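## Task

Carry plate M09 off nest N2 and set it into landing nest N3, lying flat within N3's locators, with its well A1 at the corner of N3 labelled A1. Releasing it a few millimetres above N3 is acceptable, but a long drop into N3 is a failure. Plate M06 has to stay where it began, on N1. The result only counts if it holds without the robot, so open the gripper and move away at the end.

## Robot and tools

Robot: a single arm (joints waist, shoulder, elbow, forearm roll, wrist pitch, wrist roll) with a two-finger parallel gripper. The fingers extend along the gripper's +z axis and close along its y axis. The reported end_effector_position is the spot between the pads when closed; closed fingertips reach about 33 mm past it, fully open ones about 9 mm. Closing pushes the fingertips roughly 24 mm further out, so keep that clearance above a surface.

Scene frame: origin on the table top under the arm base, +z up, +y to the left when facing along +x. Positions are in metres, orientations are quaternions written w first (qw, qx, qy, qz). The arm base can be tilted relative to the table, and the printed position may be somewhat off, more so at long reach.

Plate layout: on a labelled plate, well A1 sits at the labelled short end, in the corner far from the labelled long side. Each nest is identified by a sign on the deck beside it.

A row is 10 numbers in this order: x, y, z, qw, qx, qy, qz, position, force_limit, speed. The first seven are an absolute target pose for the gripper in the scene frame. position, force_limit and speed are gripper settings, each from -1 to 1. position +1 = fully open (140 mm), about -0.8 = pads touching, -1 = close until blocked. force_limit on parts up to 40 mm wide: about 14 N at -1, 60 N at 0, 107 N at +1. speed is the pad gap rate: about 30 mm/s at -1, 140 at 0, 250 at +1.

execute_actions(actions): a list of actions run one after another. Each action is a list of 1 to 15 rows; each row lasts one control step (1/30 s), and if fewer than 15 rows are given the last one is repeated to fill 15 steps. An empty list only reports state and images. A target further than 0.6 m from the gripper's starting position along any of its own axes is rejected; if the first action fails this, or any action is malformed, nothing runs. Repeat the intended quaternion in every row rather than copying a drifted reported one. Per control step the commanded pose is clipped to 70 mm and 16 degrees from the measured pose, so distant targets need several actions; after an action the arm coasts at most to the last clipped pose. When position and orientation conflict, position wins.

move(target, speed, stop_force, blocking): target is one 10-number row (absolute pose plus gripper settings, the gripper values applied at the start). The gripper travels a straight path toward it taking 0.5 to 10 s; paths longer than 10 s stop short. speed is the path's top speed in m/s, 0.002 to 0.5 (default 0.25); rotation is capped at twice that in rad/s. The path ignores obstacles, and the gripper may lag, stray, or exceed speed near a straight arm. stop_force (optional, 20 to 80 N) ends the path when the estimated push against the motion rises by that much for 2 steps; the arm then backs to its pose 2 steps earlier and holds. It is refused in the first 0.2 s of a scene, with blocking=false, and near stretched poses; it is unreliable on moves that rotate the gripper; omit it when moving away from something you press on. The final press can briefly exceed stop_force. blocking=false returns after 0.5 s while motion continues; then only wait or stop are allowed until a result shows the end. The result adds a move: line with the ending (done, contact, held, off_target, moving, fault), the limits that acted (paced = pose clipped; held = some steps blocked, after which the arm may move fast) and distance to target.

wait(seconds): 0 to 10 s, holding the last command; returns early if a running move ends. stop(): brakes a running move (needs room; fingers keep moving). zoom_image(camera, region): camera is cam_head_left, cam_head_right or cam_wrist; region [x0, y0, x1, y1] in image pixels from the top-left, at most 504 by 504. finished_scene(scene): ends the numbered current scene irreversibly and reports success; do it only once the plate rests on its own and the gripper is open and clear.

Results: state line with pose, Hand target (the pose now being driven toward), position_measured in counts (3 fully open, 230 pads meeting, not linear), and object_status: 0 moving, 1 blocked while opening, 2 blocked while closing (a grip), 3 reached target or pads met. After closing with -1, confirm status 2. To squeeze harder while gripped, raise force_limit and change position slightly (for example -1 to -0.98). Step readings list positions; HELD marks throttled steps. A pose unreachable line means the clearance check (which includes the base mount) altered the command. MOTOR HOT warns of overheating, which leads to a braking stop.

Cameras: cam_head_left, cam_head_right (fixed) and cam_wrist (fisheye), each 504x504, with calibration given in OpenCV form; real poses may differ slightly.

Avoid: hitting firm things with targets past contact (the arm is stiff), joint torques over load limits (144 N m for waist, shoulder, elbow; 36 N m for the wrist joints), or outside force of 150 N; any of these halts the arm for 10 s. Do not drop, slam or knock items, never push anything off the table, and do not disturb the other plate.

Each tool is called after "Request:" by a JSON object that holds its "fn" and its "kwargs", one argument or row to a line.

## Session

Request:
{"fn": "execute_actions", "kwargs": {
  "actions": []
}}

Scene clock: 0.00 s.
end_effector_position=(+0.1773, +0.2097, +0.2868) position_measured=3 object_status=3 end_effector_quat_wxyz=(+0.042, +0.120, +0.988, +0.093)
Joint positions: [ 1.791 -0.661 -0.522  0.266 -1.723  2.568]
Joint velocities: [ 0.002 -0.001 -0.    -0.002  0.001 -0.   ]
Hand target: +0.177, +0.210, +0.287; +0.042, +0.120, +0.988, +0.093
camera_calibration (this result's frames):
cam_wrist: T_world_to_cam=[[0.3947, 0.906847, 0.147786, -0.293452], [0.817224, -0.420006, 0.394639, -0.157399], [0.419948, -0.0349897, -0.906874, 0.381465], [0, 0, 0, 1]] pos_world=[0.0842601, 0.213355, 0.451424]

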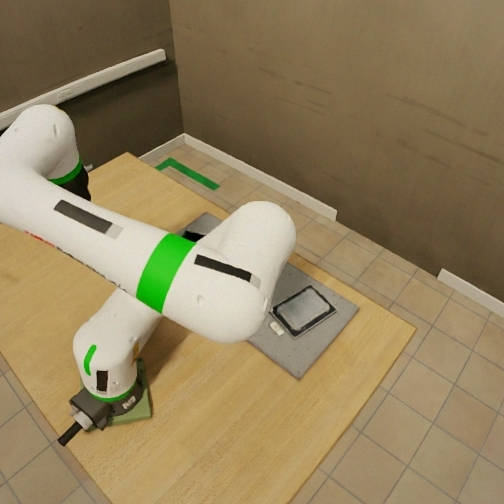

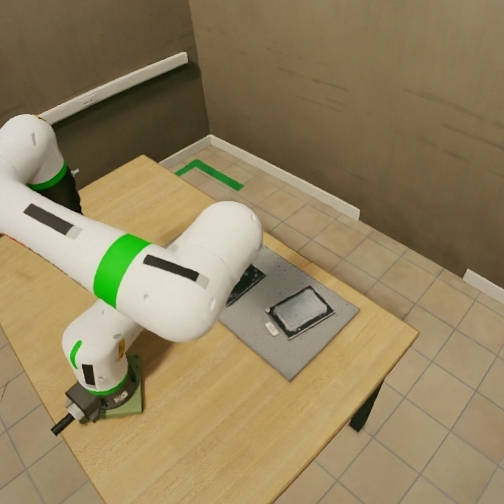

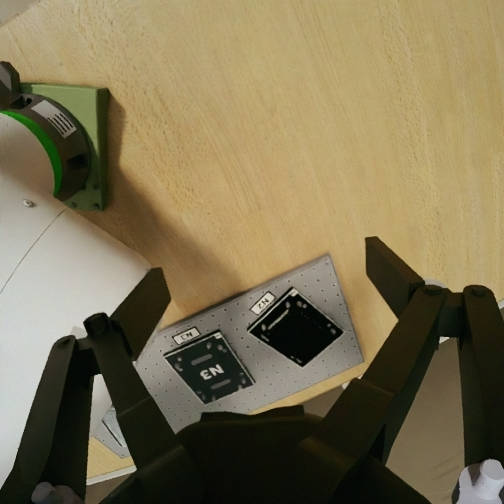

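Request:
{"fn": "move", "kwargs": {
  "target": [0.5, 0.1, 0.30, 0, 1, 0, 0, 1, 0, 0],
  "speed": 0.4
}}

Scene clock: 8.77 s.
end_effector_position=(+0.4998, +0.0990, +0.3009) position_measured=3 object_status=3 end_effector_quat_wxyz=(+0.001, +1.000, -0.000, +0.003)
Joint positions: [ 0.512 -0.021  0.127  0.17  -1.658  0.91 ]
Joint velocities: [-0.001  0.001  0.002 -0.001 -0.    -0.002]
Hand target: +0.500, +0.099, +0.301; +0.001, +1.000, -0.000, +0.003
Off the commanded pose: 0.001 m, 0 deg.
move: done
camera_calibration (this result's frames):
cam_wrist: T_world_to_cam=[[-0.169421, -0.984102, -0.0532845, 0.207194], [-0.919134, 0.138262, 0.368884, 0.347285], [-0.355653, 0.111472, -0.927947, 0.634447], [0, 0, 0, 1]] pos_world=[0.579947, 0.0851601, 0.471665]

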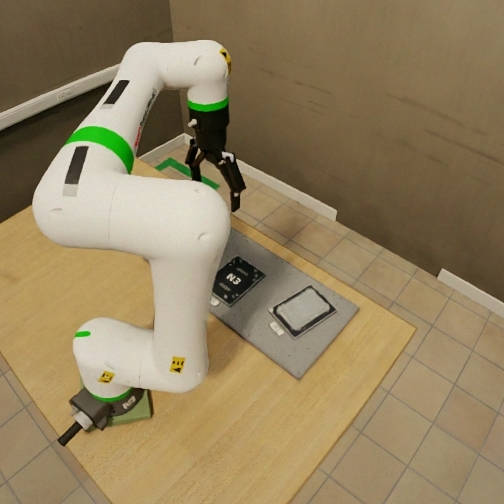

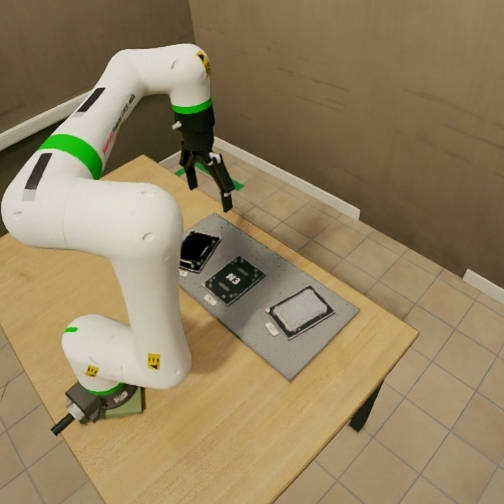

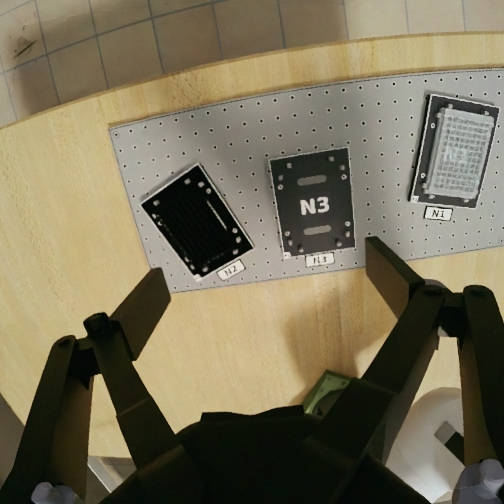

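Request:
{"fn": "zoom_image", "kwargs": {
  "camera": "cam_wrist",
  "region": [130, 130, 370, 290]
}}

Region (130, 130, 370, 290) of cam_wrist's 504x504 image, scaled by 2.100, with more detail than that image has.

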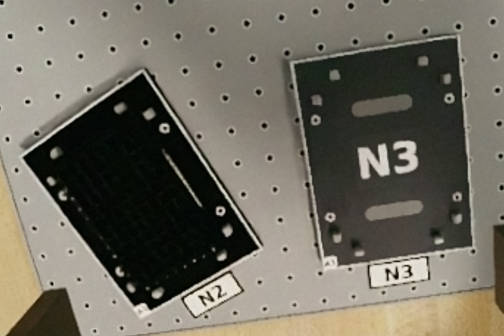

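Request:
{"fn": "move", "kwargs": {
  "target": [0.4734, 0.2203, 0.08, 0, 0.9808, 0.1951, 0, 0.5, -0.3, 0],
  "speed": 0.25
}}

Request:
{"fn": "zoom_image", "kwargs": {
  "camera": "cam_wrist",
  "region": [150, 120, 380, 350]
}}

Scene clock: 22.00 s.
end_effector_position=(+0.4747, +0.2213, +0.0801) position_measured=66 object_status=3 end_effector_quat_wxyz=(-0.000, +0.981, +0.195, -0.000)
Joint positions: [ 0.66   0.158 -0.235  0.186 -1.154  1.06 ]
Joint velocities: [ 0.001  0.002 -0.     0.001  0.002  0.   ]
Hand target: +0.475, +0.221, +0.080; -0.000, +0.981, +0.195, -0.000
Off the commanded pose: 0.002 m, 0 deg.
move: done
camera_calibration (this result's frames):
cam_wrist: T_world_to_cam=[[0.219702, -0.974065, -0.0541098, 0.124643], [-0.899972, -0.223773, 0.374133, 0.459333], [-0.376538, -0.0335003, -0.925795, 0.448793], [0, 0, 0, 1]] pos_world=[0.55499, 0.239231, 0.250384]

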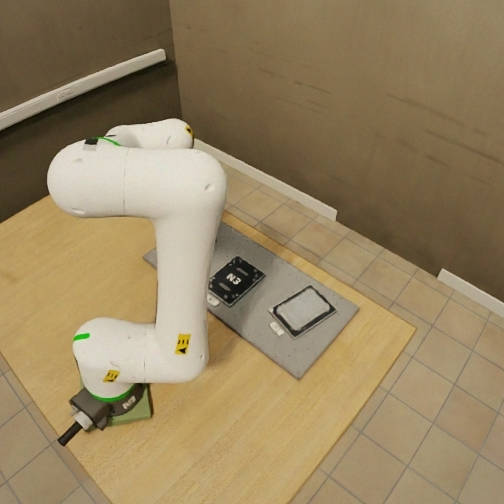

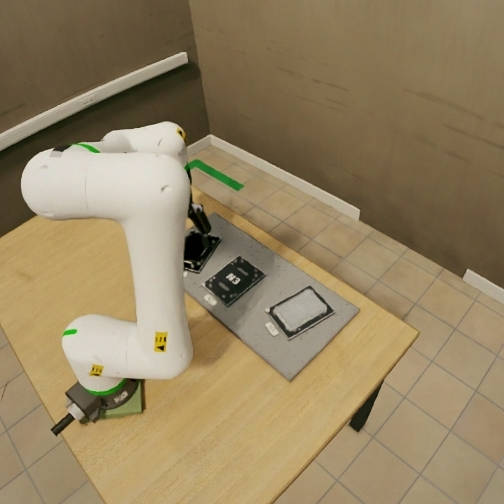

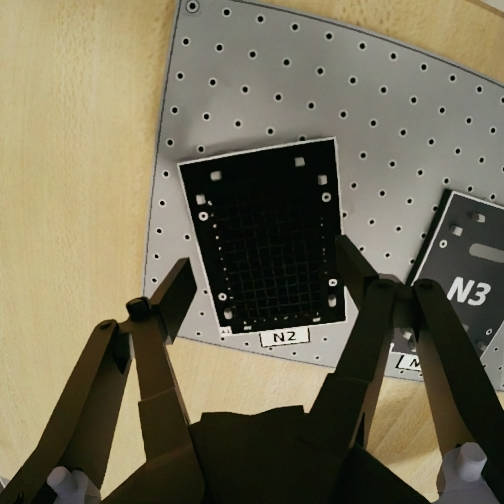

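Region (150, 120, 380, 350) of cam_wrist's 504x504 image, scaled by 2.191, with more detail than that image has.

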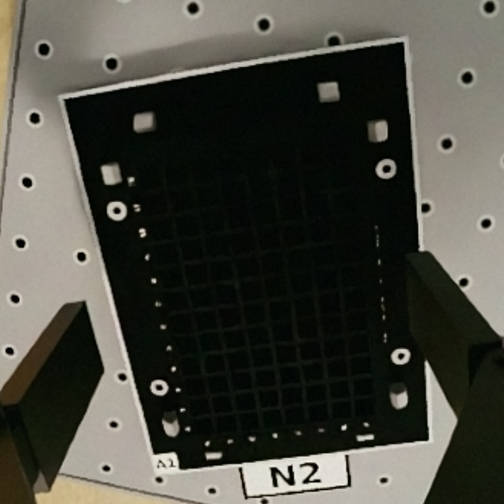

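Request:
{"fn": "move", "kwargs": {
  "target": [0.4772, 0.2168, 0.075, 0, 0.9813, 0.1925, 0, 0.5, -0.3, -0.8],
  "speed": 0.03
}}

Request:
{"fn": "move", "kwargs": {
  "target": [0.4772, 0.2168, 0.058, 0, 0.9813, 0.1925, 0, 0.5, -0.3, -0.8],
  "speed": 0.02
}}

Request:
{"fn": "zoom_image", "kwargs": {
  "camera": "cam_wrist",
  "region": [140, 130, 370, 360]
}}

Scene clock: 28.60 s.
end_effector_position=(+0.4772, +0.2168, +0.0750) position_measured=66 object_status=3 end_effector_quat_wxyz=(+0.000, +0.981, +0.193, +0.000)
Joint positions: [ 0.649  0.162 -0.241  0.188 -1.142  1.064]
Joint velocities: [-0.001 -0.    -0.001 -0.     0.001  0.   ]
Hand target: +0.477, +0.217, +0.075; +0.000, +0.981, +0.193, +0.000
Off the commanded pose: 0.000 m, 0 deg.
move: done
camera_calibration (this result's frames):
cam_wrist: T_world_to_cam=[[0.214684, -0.975219, -0.0534609, 0.122078], [-0.901277, -0.218902, 0.373873, 0.462096], [-0.376311, -0.0320815, -0.925938, 0.444518], [0, 0, 0, 1]] pos_world=[0.557545, 0.234468, 0.245357]

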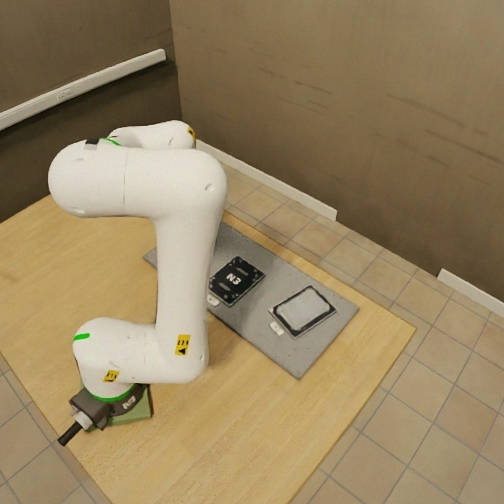

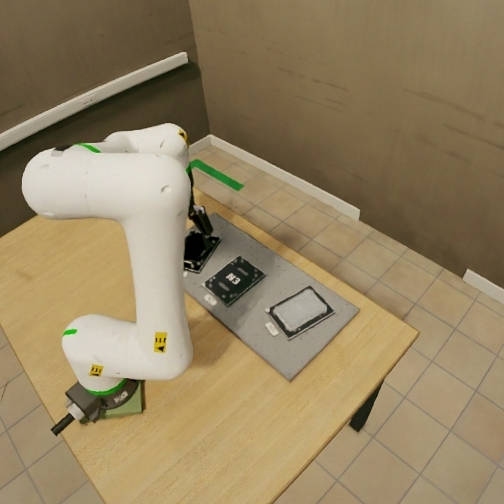

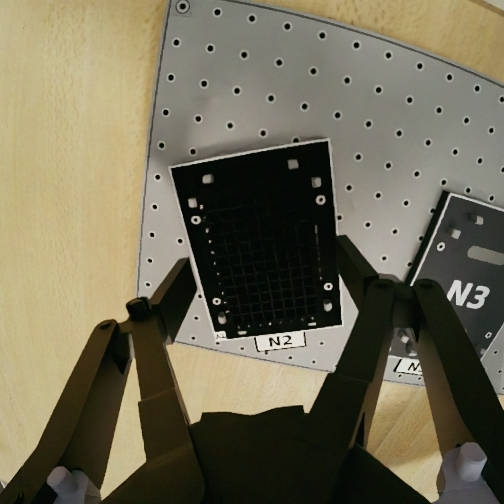

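Scene clock: 29.67 s.
end_effector_position=(+0.4773, +0.2169, +0.0580) position_measured=66 object_status=3 end_effector_quat_wxyz=(+0.000, +0.981, +0.193, +0.000)
Joint positions: [ 0.643  0.18  -0.263  0.191 -1.103  1.062]
Joint velocities: [ 0.     0.001 -0.001  0.     0.003 -0.002]
Hand target: +0.477, +0.217, +0.058; +0.000, +0.981, +0.193, +0.000
Off the commanded pose: 0.000 m, 0 deg.
move: done
camera_calibration (this result's frames):
cam_wrist: T_world_to_cam=[[0.21466, -0.975224, -0.0534791, 0.121208], [-0.90128, -0.218886, 0.373876, 0.468514], [-0.376318, -0.0320563, -0.925936, 0.428816], [0, 0, 0, 1]] pos_world=[0.557615, 0.234502, 0.228372]

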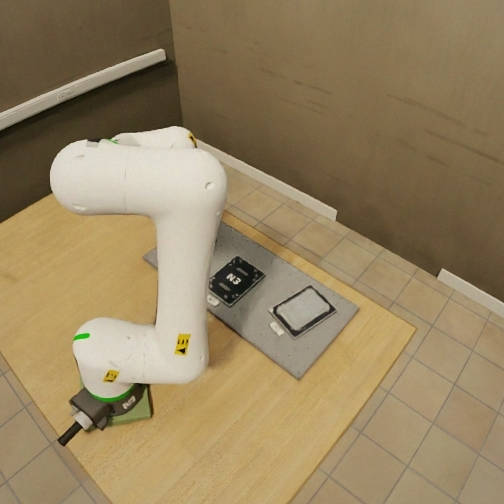

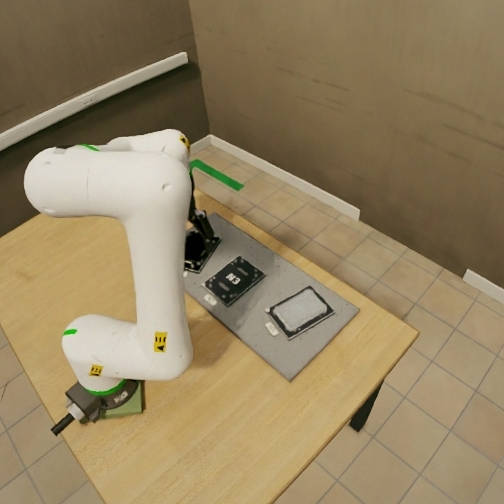

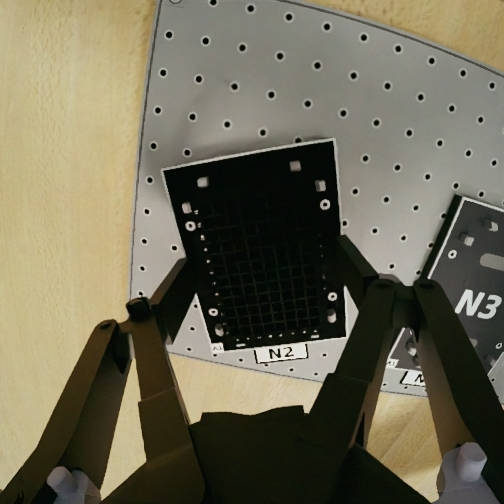

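Region (140, 130, 370, 360) of cam_wrist's 504x504 image, scaled by 2.191, with more detail than that image has.

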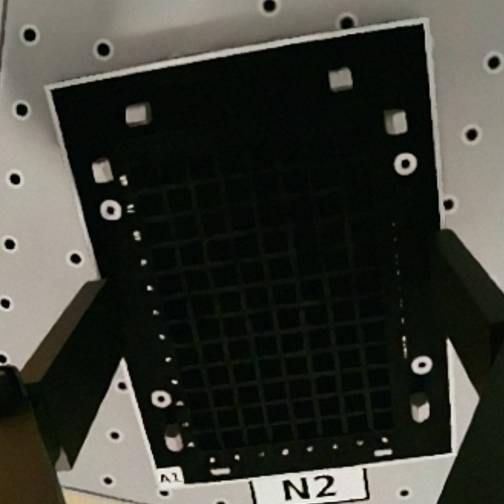

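Request:
{"fn": "move", "kwargs": {
  "target": [0.4774, 0.2158, 0.0575, 0, 0.9813, 0.1925, 0, 0.5, -0.3, -0.8],
  "speed": 0.01
}}

Request:
{"fn": "move", "kwargs": {
  "target": [0.4774, 0.2158, 0.0575, 0, 0.9813, 0.1925, 0, -1, -0.3, -0.8],
  "speed": 0.01
}}

Request:
{"fn": "zoom_image", "kwargs": {
  "camera": "cam_wrist",
  "region": [140, 130, 370, 360]
}}

Request:
{"fn": "move", "kwargs": {
  "target": [0.4774, 0.2158, 0.07, 0, 0.9813, 0.1925, 0, -1, -0.3, -0.8],
  "speed": 0.02
}}

Request:
{"fn": "zoom_image", "kwargs": {
  "camera": "cam_wrist",
  "region": [140, 130, 370, 360]
}}

Scene clock: 35.90 s.
end_effector_position=(+0.4774, +0.2158, +0.0575) position_measured=66 object_status=3 end_effector_quat_wxyz=(+0.000, +0.981, +0.193, +0.000)
Joint positions: [ 0.641  0.179 -0.264  0.191 -1.101  1.064]
Joint velocities: [-0.    -0.     0.     0.    -0.001  0.   ]
Hand target: +0.477, +0.216, +0.057; +0.000, +0.981, +0.192, +0.000
Off the commanded pose: 0.000 m, 0 deg.
move: done
camera_calibration (this result's frames):
cam_wrist: T_world_to_cam=[[0.214657, -0.975223, -0.0534984, 0.120124], [-0.901269, -0.218891, 0.373901, 0.468591], [-0.376347, -0.0320442, -0.925924, 0.428343], [0, 0, 0, 1]] pos_world=[0.557746, 0.233444, 0.227833]

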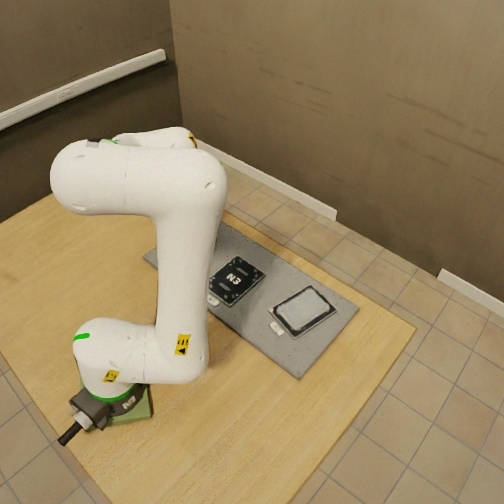

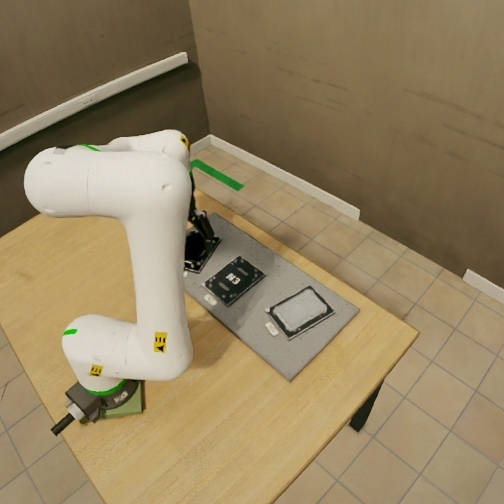

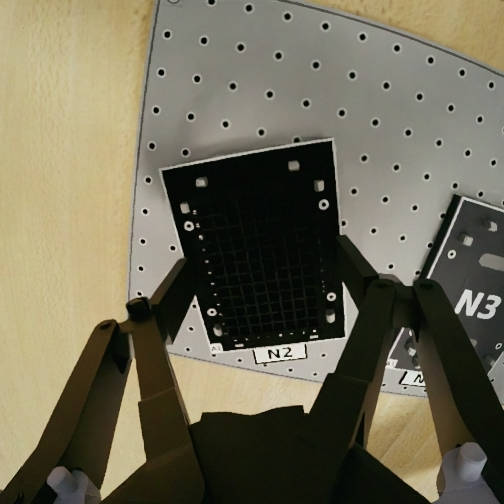

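Scene clock: 36.60 s.
end_effector_position=(+0.4774, +0.2158, +0.0576) position_measured=105 object_status=2 end_effector_quat_wxyz=(-0.000, +0.981, +0.192, +0.000)
Joint positions: [ 0.641  0.179 -0.264  0.191 -1.101  1.064]
Joint velocities: [-0.001  0.    -0.     0.001 -0.001 -0.   ]
Hand target: +0.477, +0.216, +0.058; -0.000, +0.981, +0.192, +0.000
Off the commanded pose: 0.000 m, 0 deg.
move: done
camera_calibration (this result's frames):
cam_wrist: T_world_to_cam=[[0.214638, -0.975219, -0.0536523, 0.120151], [-0.901346, -0.218938, 0.373686, 0.468651], [-0.376172, -0.0318478, -0.926002, 0.428346], [0, 0, 0, 1]] pos_world=[0.55776, 0.233421, 0.227968]

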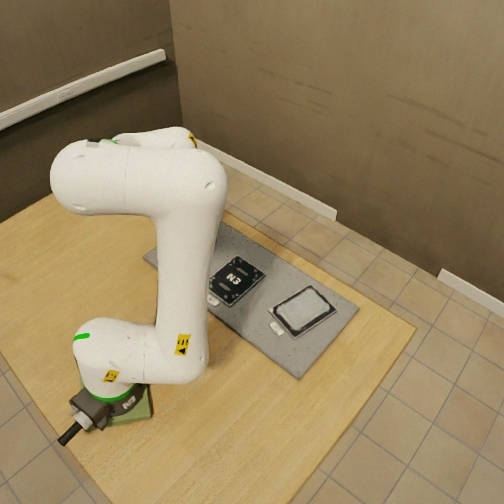

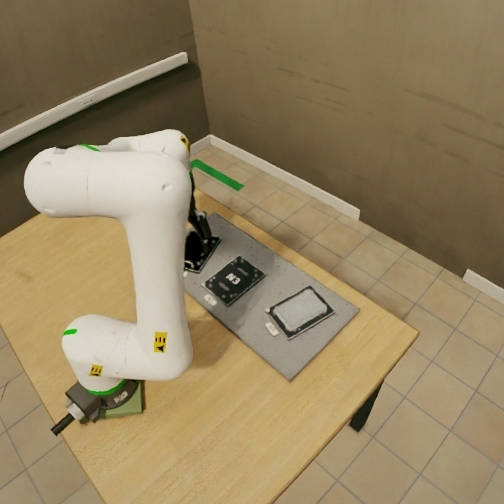

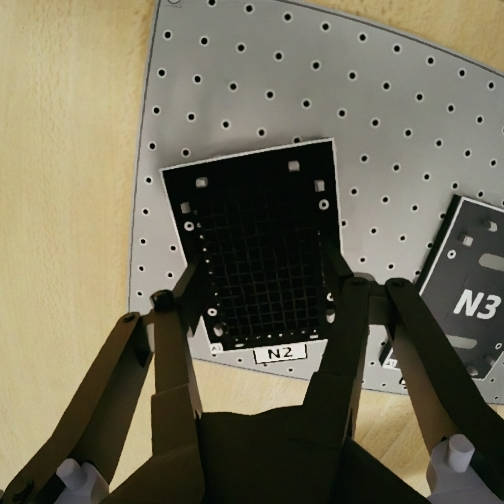

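Region (140, 130, 370, 360) of cam_wrist's 504x504 image, scaled by 2.191, with more detail than that image has.

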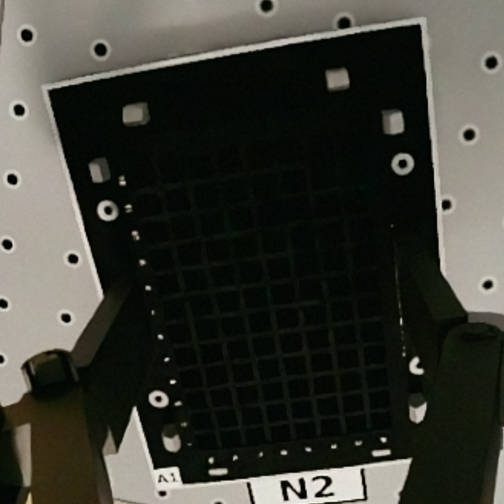

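Scene clock: 37.43 s.
end_effector_position=(+0.4773, +0.2158, +0.0700) position_measured=107 object_status=2 end_effector_quat_wxyz=(-0.000, +0.981, +0.192, -0.000)
Joint positions: [ 0.645  0.166 -0.249  0.189 -1.13   1.066]
Joint velocities: [ 0.    -0.001  0.     0.    -0.002  0.   ]
Hand target: +0.477, +0.216, +0.070; -0.000, +0.981, +0.192, -0.000
Off the commanded pose: 0.000 m, 0 deg.
move: done
camera_calibration (this result's frames):
cam_wrist: T_world_to_cam=[[0.214653, -0.975223, -0.0535271, 0.120758], [-0.901256, -0.218896, 0.373929, 0.463865], [-0.376381, -0.0320233, -0.925911, 0.439867], [0, 0, 0, 1]] pos_world=[0.557697, 0.23339, 0.240289]

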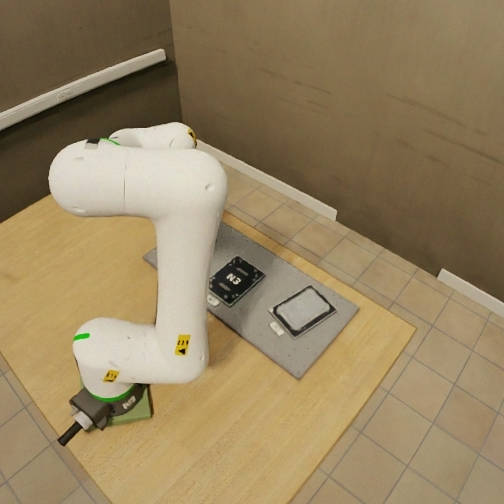

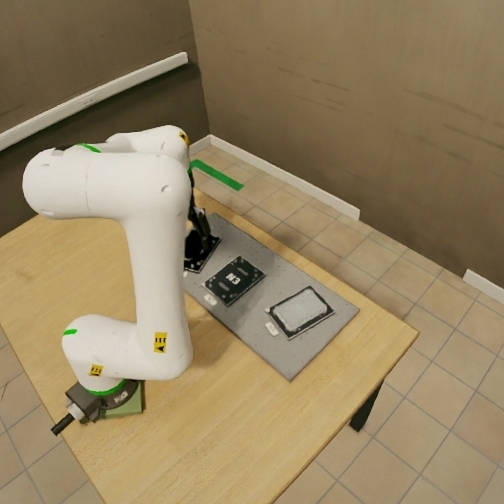

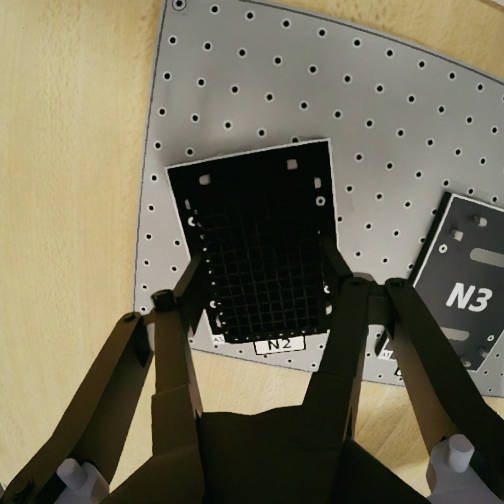

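Region (140, 130, 370, 360) of cam_wrist's 504x504 image, scaled by 2.191, with more detail than that image has.

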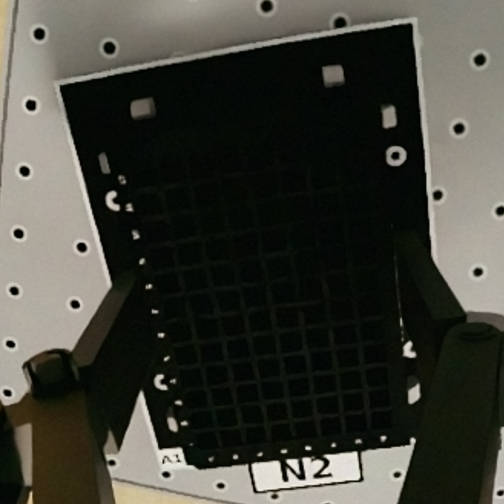

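Request:
{"fn": "move", "kwargs": {
  "target": [0.4776, 0.205, 0.08, 0, 0.9813, 0.1925, 0, -1, -0.3, -0.8],
  "speed": 0.05
}}

Request:
{"fn": "move", "kwargs": {
  "target": [0.4807, 0.0269, 0.08, 0, 1, 0, 0, -1, -0.3, -0.8],
  "speed": 0.12
}}

Request:
{"fn": "move", "kwargs": {
  "target": [0.4807, 0.0269, 0.07, 0, 1, 0, 0, -1, -0.3, -0.8],
  "speed": 0.02
}}

Request:
{"fn": "zoom_image", "kwargs": {
  "camera": "cam_wrist",
  "region": [140, 130, 370, 360]
}}

Scene clock: 41.20 s.
end_effector_position=(+0.4775, +0.2050, +0.0800) position_measured=107 object_status=2 end_effector_quat_wxyz=(+0.000, +0.981, +0.193, +0.000)
Joint positions: [ 0.633  0.142 -0.249  0.187 -1.152  1.083]
Joint velocities: [-0.001 -0.001  0.    -0.    -0.001 -0.001]
Hand target: +0.478, +0.205, +0.080; +0.000, +0.981, +0.193, +0.000
Off the commanded pose: 0.000 m, 0 deg.
move: done
camera_calibration (this result's frames):
cam_wrist: T_world_to_cam=[[0.214666, -0.975224, -0.0534552, 0.11073], [-0.901276, -0.218883, 0.373887, 0.457948], [-0.376323, -0.0320828, -0.925933, 0.448847], [0, 0, 0, 1]] pos_world=[0.557879, 0.222623, 0.250301]

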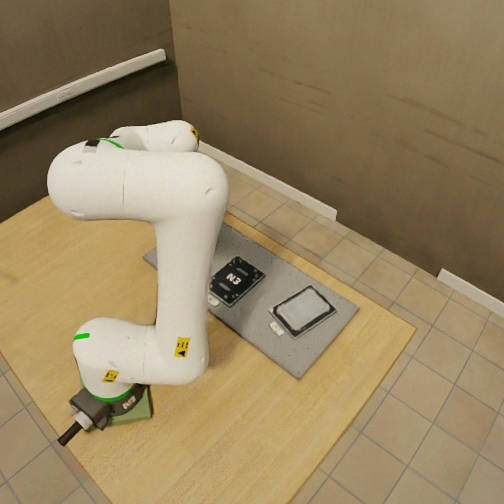

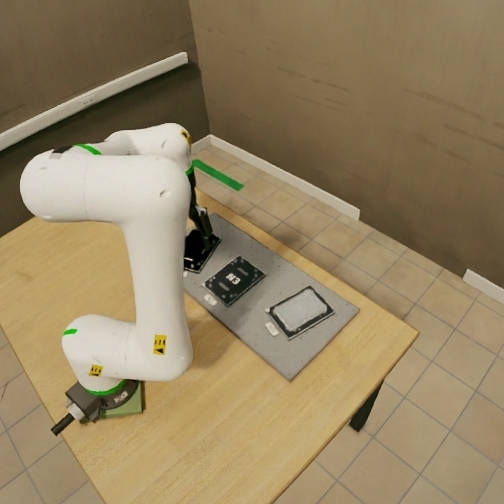

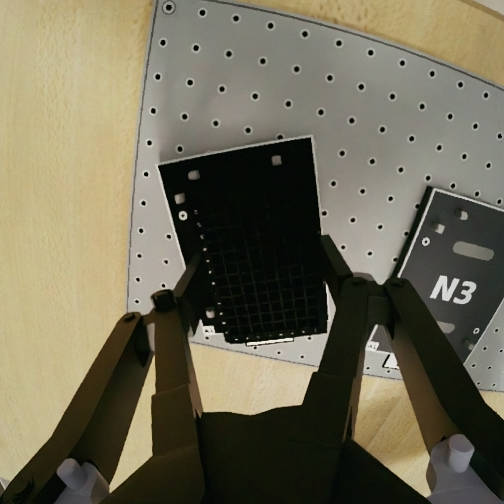

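Scene clock: 43.17 s.
end_effector_position=(+0.4804, +0.0266, +0.0799) position_measured=107 object_status=2 end_effector_quat_wxyz=(+0.001, +1.000, +0.000, +0.000)
Joint positions: [ 0.302 -0.022 -0.376  0.167 -1.134  1.036]
Joint velocities: [-0.002 -0.    -0.     0.001 -0.    -0.001]
Hand target: +0.480, +0.027, +0.080; +0.001, +1.000, +0.000, +0.000
Off the commanded pose: 0.001 m, 0 deg.
move: done
camera_calibration (this result's frames):
cam_wrist: T_world_to_cam=[[-0.169416, -0.984156, -0.0523076, 0.120756], [-0.917529, 0.138126, 0.37291, 0.419873], [-0.359777, 0.111171, -0.926392, 0.432375], [0, 0, 0, 1]] pos_world=[0.561262, 0.0127799, 0.25029]

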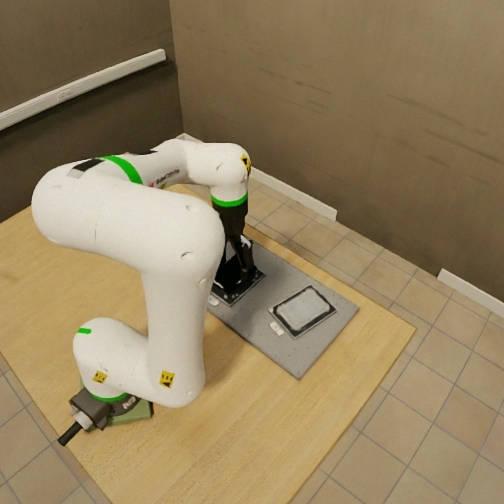

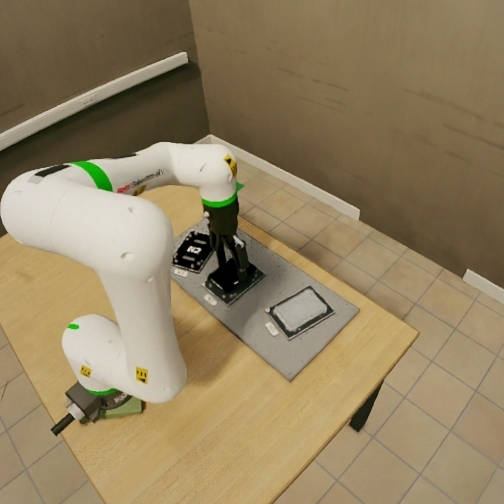

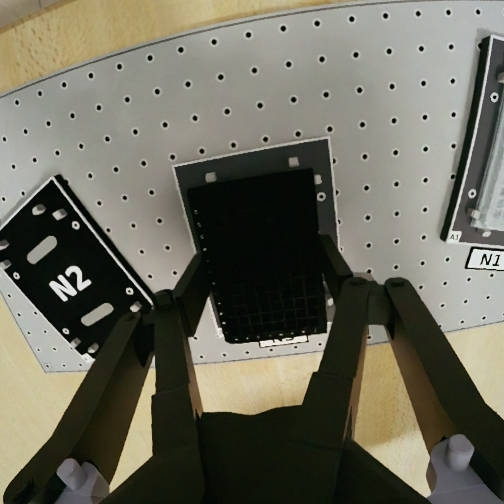

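Scene clock: 43.90 s.
end_effector_position=(+0.4808, +0.0269, +0.0700) position_measured=107 object_status=2 end_effector_quat_wxyz=(+0.000, +1.000, -0.000, +0.000)
Joint positions: [ 0.297 -0.01  -0.387  0.167 -1.11   1.037]
Joint velocities: [-0.001  0.001 -0.    -0.     0.001  0.   ]
Hand target: +0.481, +0.027, +0.070; +0.000, +1.000, +0.000, +0.000
Off the commanded pose: 0.000 m, 0 deg.
move: done
camera_calibration (this result's frames):
cam_wrist: T_world_to_cam=[[-0.169689, -0.984044, -0.0534981, 0.120883], [-0.917178, 0.137833, 0.37388, 0.423627], [-0.36054, 0.112511, -0.925933, 0.423673], [0, 0, 0, 1]] pos_world=[0.561805, 0.0128966, 0.240374]

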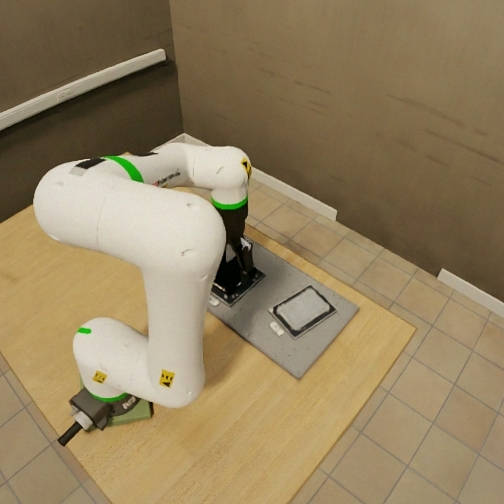

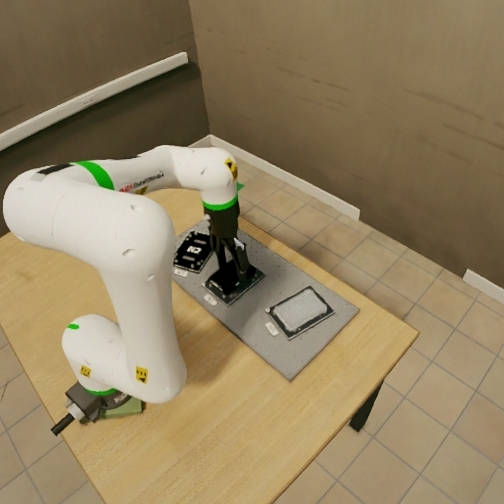

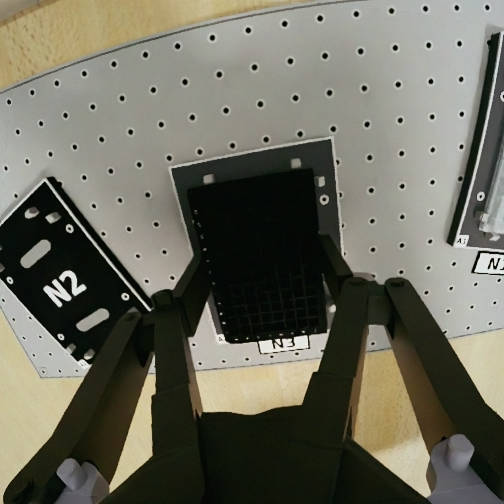

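Region (140, 130, 370, 360) of cam_wrist's 504x504 image, scaled by 2.191, with more detail than that image has.

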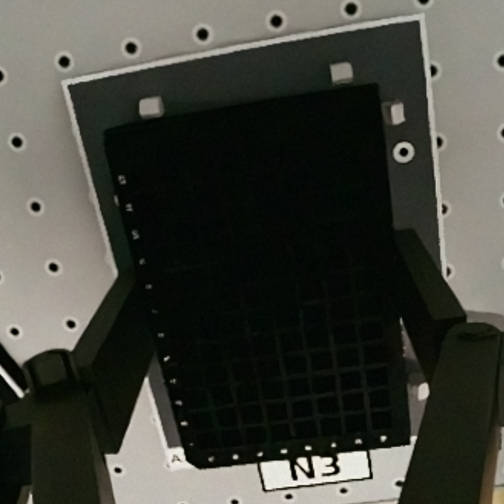

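Request:
{"fn": "move", "kwargs": {
  "target": [0.4807, 0.0241, 0.07, 0, 1, 0.0026, 0, -1, -0.3, -0.8],
  "speed": 0.01
}}

Request:
{"fn": "zoom_image", "kwargs": {
  "camera": "cam_wrist",
  "region": [140, 130, 370, 360]
}}

Scene clock: 46.70 s.
end_effector_position=(+0.4807, +0.0241, +0.0700) position_measured=107 object_status=2 end_effector_quat_wxyz=(+0.000, +1.000, +0.003, +0.000)
Joint positions: [ 0.291 -0.011 -0.388  0.166 -1.109  1.048]
Joint velocities: [-0.  0. -0.  0. -0.  0.]
Hand target: +0.481, +0.024, +0.070; +0.000, +1.000, +0.003, +0.000
Off the commanded pose: 0.000 m, 0 deg.
move: done
camera_calibration (this result's frames):
cam_wrist: T_world_to_cam=[[-0.16459, -0.984911, -0.0534814, 0.115672], [-0.917876, 0.133085, 0.373888, 0.424425], [-0.361129, 0.110627, -0.92593, 0.42426], [0, 0, 0, 1]] pos_world=[0.56182, 0.0105077, 0.240334]

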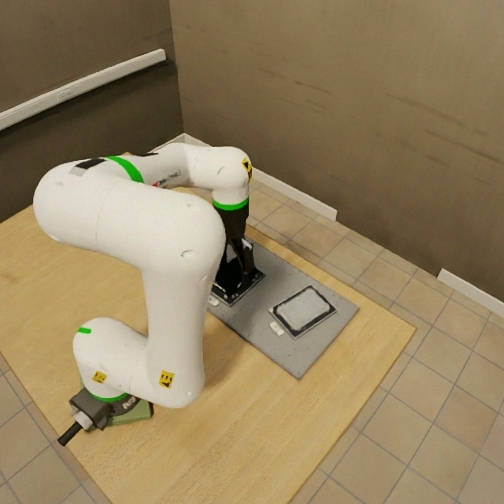

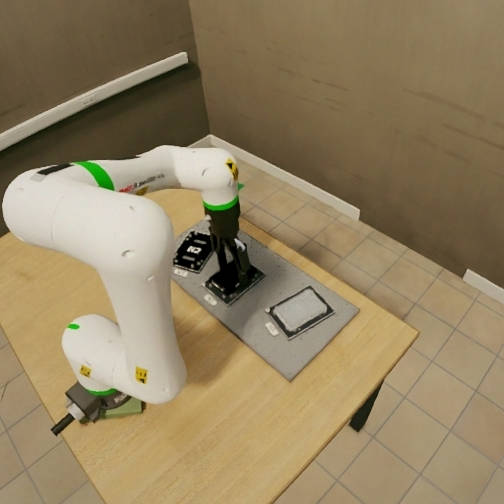

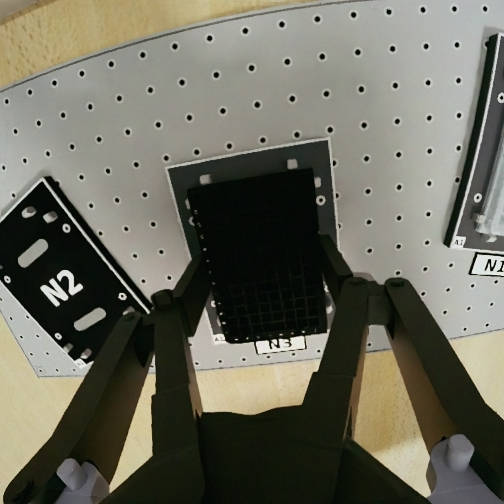

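Region (140, 130, 370, 360) of cam_wrist's 504x504 image, scaled by 2.191, with more detail than that image has.

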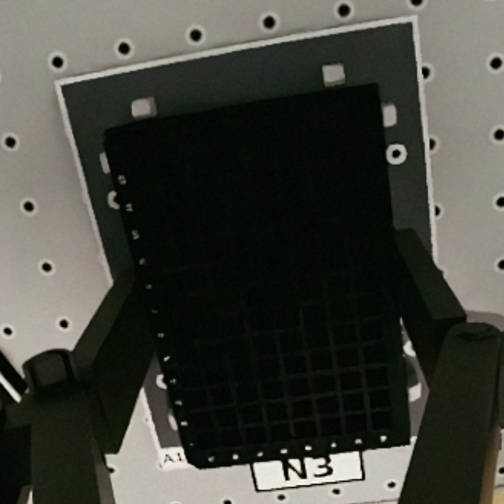

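Request:
{"fn": "move", "kwargs": {
  "target": [0.4808, 0.0237, 0.059, 0, 1, 0.0035, 0, -1, -0.3, -0.8],
  "speed": 0.004,
  "stop_force": 20
}}

Request:
{"fn": "zoom_image", "kwargs": {
  "camera": "cam_wrist",
  "region": [140, 130, 370, 360]
}}

Scene clock: 51.80 s.
end_effector_position=(+0.4809, +0.0237, +0.0590) position_measured=107 object_status=2 end_effector_quat_wxyz=(+0.000, +1.000, +0.004, +0.000)
Joint positions: [ 0.286  0.002 -0.402  0.168 -1.082  1.05 ]
Joint velocities: [-0.001  0.    -0.001  0.001  0.001  0.001]
Hand target: +0.481, +0.024, +0.059; +0.000, +1.000, +0.004, +0.000
Off the commanded pose: 0.000 m, 0 deg.
move: done
camera_calibration (this result's frames):
cam_wrist: T_world_to_cam=[[-0.162795, -0.985209, -0.0534884, 0.113876], [-0.918118, 0.13141, 0.373886, 0.428896], [-0.361327, 0.109975, -0.925931, 0.414288], [0, 0, 0, 1]] pos_world=[0.562009, 0.0102685, 0.229335]

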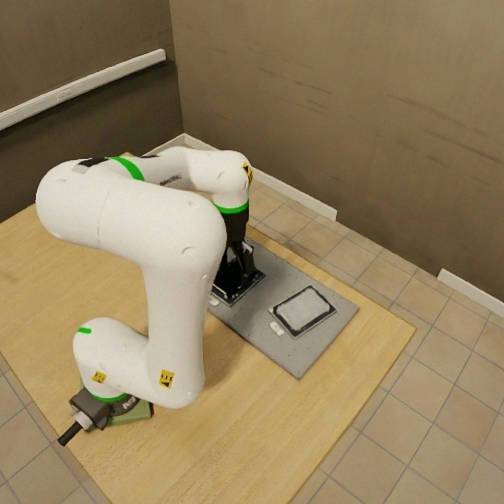

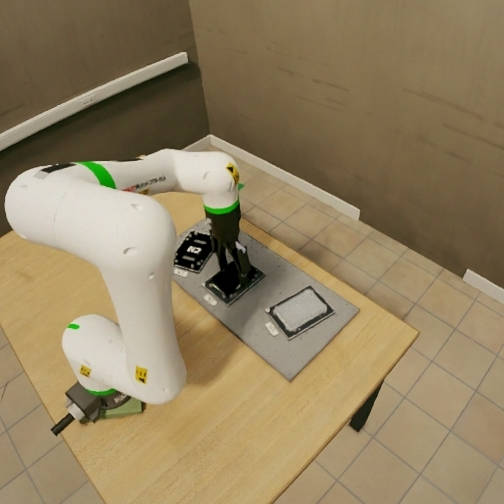

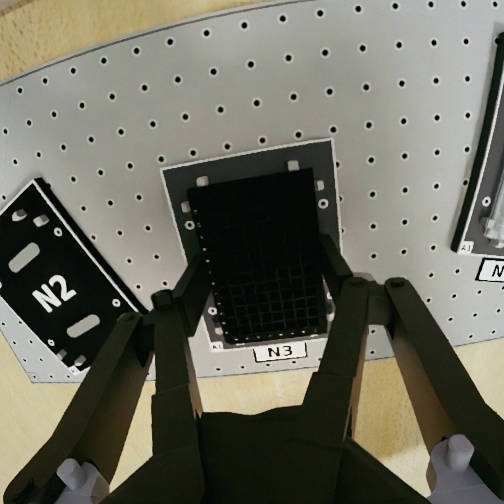

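Region (140, 130, 370, 360) of cam_wrist's 504x504 image, scaled by 2.191, with more detail than that image has.

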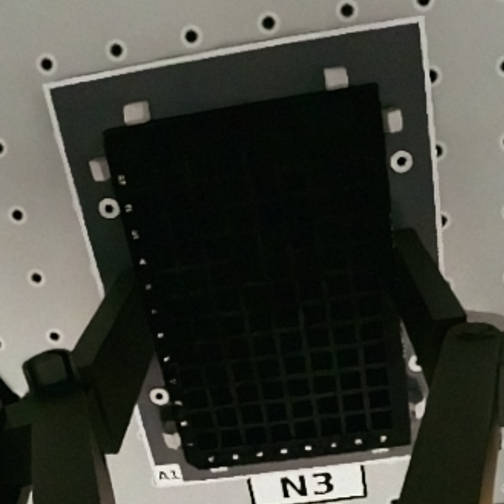

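It went in without contact, so I'll release and retreat.

Request:
{"fn": "move", "kwargs": {
  "target": [0.4808, 0.0237, 0.059, 0, 1, 0.0035, 0, 0.5, -0.3, -0.8],
  "speed": 0.004
}}

Request:
{"fn": "move", "kwargs": {
  "target": [0.4808, 0.0237, 0.14, 0, 1, 0.0035, 0, 0.5, -0.3, -0.8],
  "speed": 0.12
}}

Request:
{"fn": "zoom_image", "kwargs": {
  "camera": "cam_wrist",
  "region": [170, 130, 350, 310]
}}

Scene clock: 54.73 s.
end_effector_position=(+0.4808, +0.0237, +0.0590) position_measured=66 object_status=0 end_effector_quat_wxyz=(+0.000, +1.000, +0.004, +0.000)
Joint positions: [ 0.286  0.002 -0.402  0.168 -1.082  1.05 ]
Joint velocities: [ 0.001 -0.    -0.    -0.001 -0.    -0.   ]
Hand target: +0.481, +0.024, +0.059; +0.000, +1.000, +0.003, +0.000
Off the commanded pose: 0.000 m, 0 deg.
move: done
camera_calibration (this result's frames):
cam_wrist: T_world_to_cam=[[-0.162781, -0.985214, -0.0534349, 0.113796], [-0.91815, 0.131426, 0.373802, 0.428914], [-0.361253, 0.109909, -0.925968, 0.414264], [0, 0, 0, 1]] pos_world=[0.561985, 0.010211, 0.229347]

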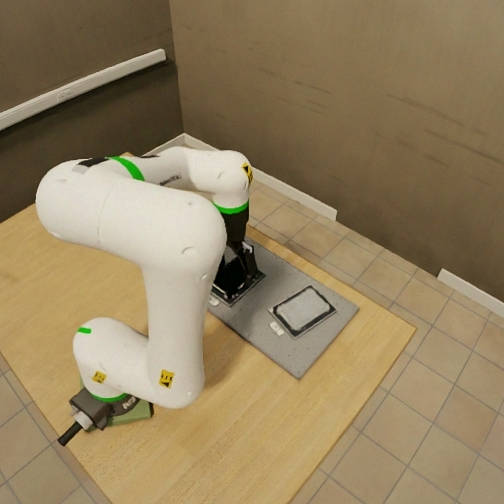

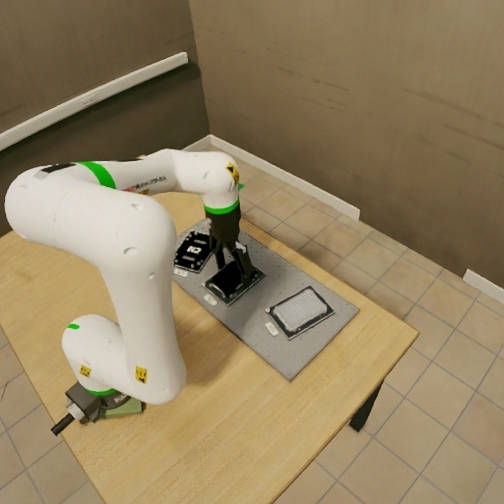

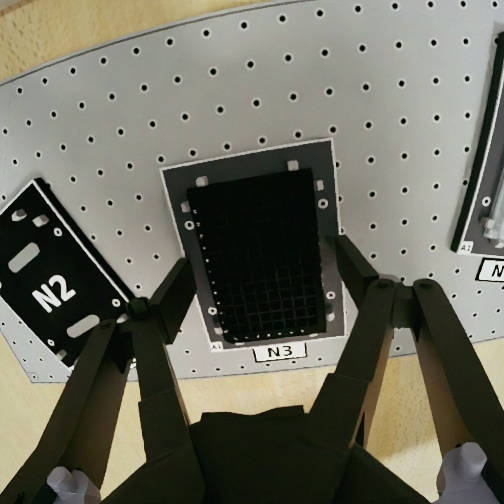

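Scene clock: 55.77 s.
end_effector_position=(+0.4803, +0.0235, +0.1400) position_measured=66 object_status=3 end_effector_quat_wxyz=(-0.000, +1.000, +0.004, -0.000)
Joint positions: [ 0.317 -0.078 -0.284  0.157 -1.282  1.054]
Joint velocities: [ 0.001 -0.     0.002 -0.    -0.002 -0.002]
Hand target: +0.480, +0.024, +0.140; -0.000, +1.000, +0.003, -0.000
Off the commanded pose: 0.000 m, 0 deg.
move: done
camera_calibration (this result's frames):
cam_wrist: T_world_to_cam=[[-0.162762, -0.985206, -0.0536399, 0.117951], [-0.918069, 0.131305, 0.374042, 0.398122], [-0.361465, 0.110125, -0.925859, 0.489178], [0, 0, 0, 1]] pos_world=[0.561523, 0.0100598, 0.310322]

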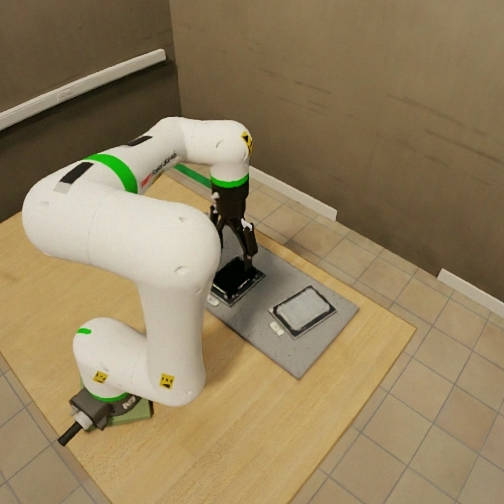

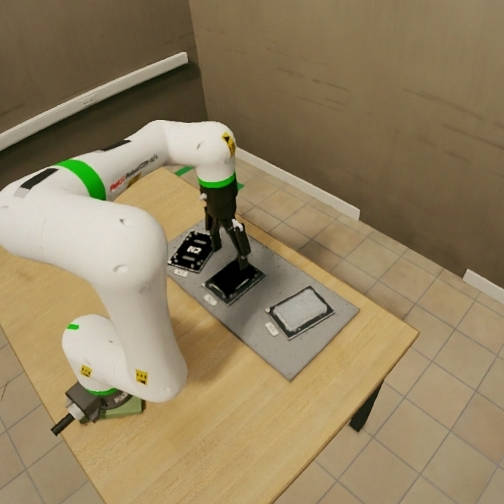

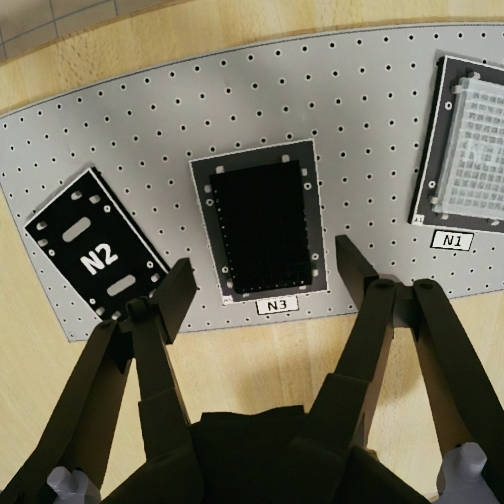

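Region (170, 130, 350, 310) of cam_wrist's 504x504 image, scaled by 2.800, with more detail than that image has.

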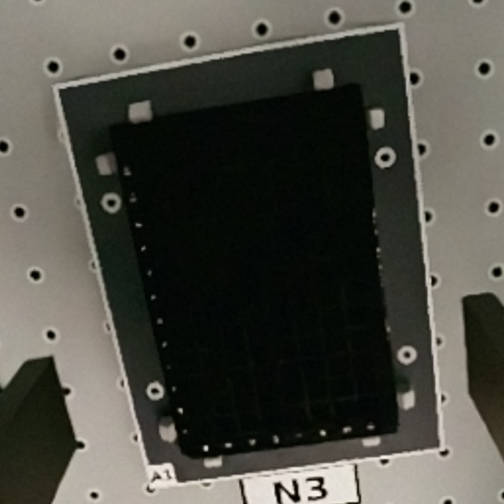

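Request:
{"fn": "finished_scene", "kwargs": {
  "scene": 2
}}

The scene is finished: the task was done.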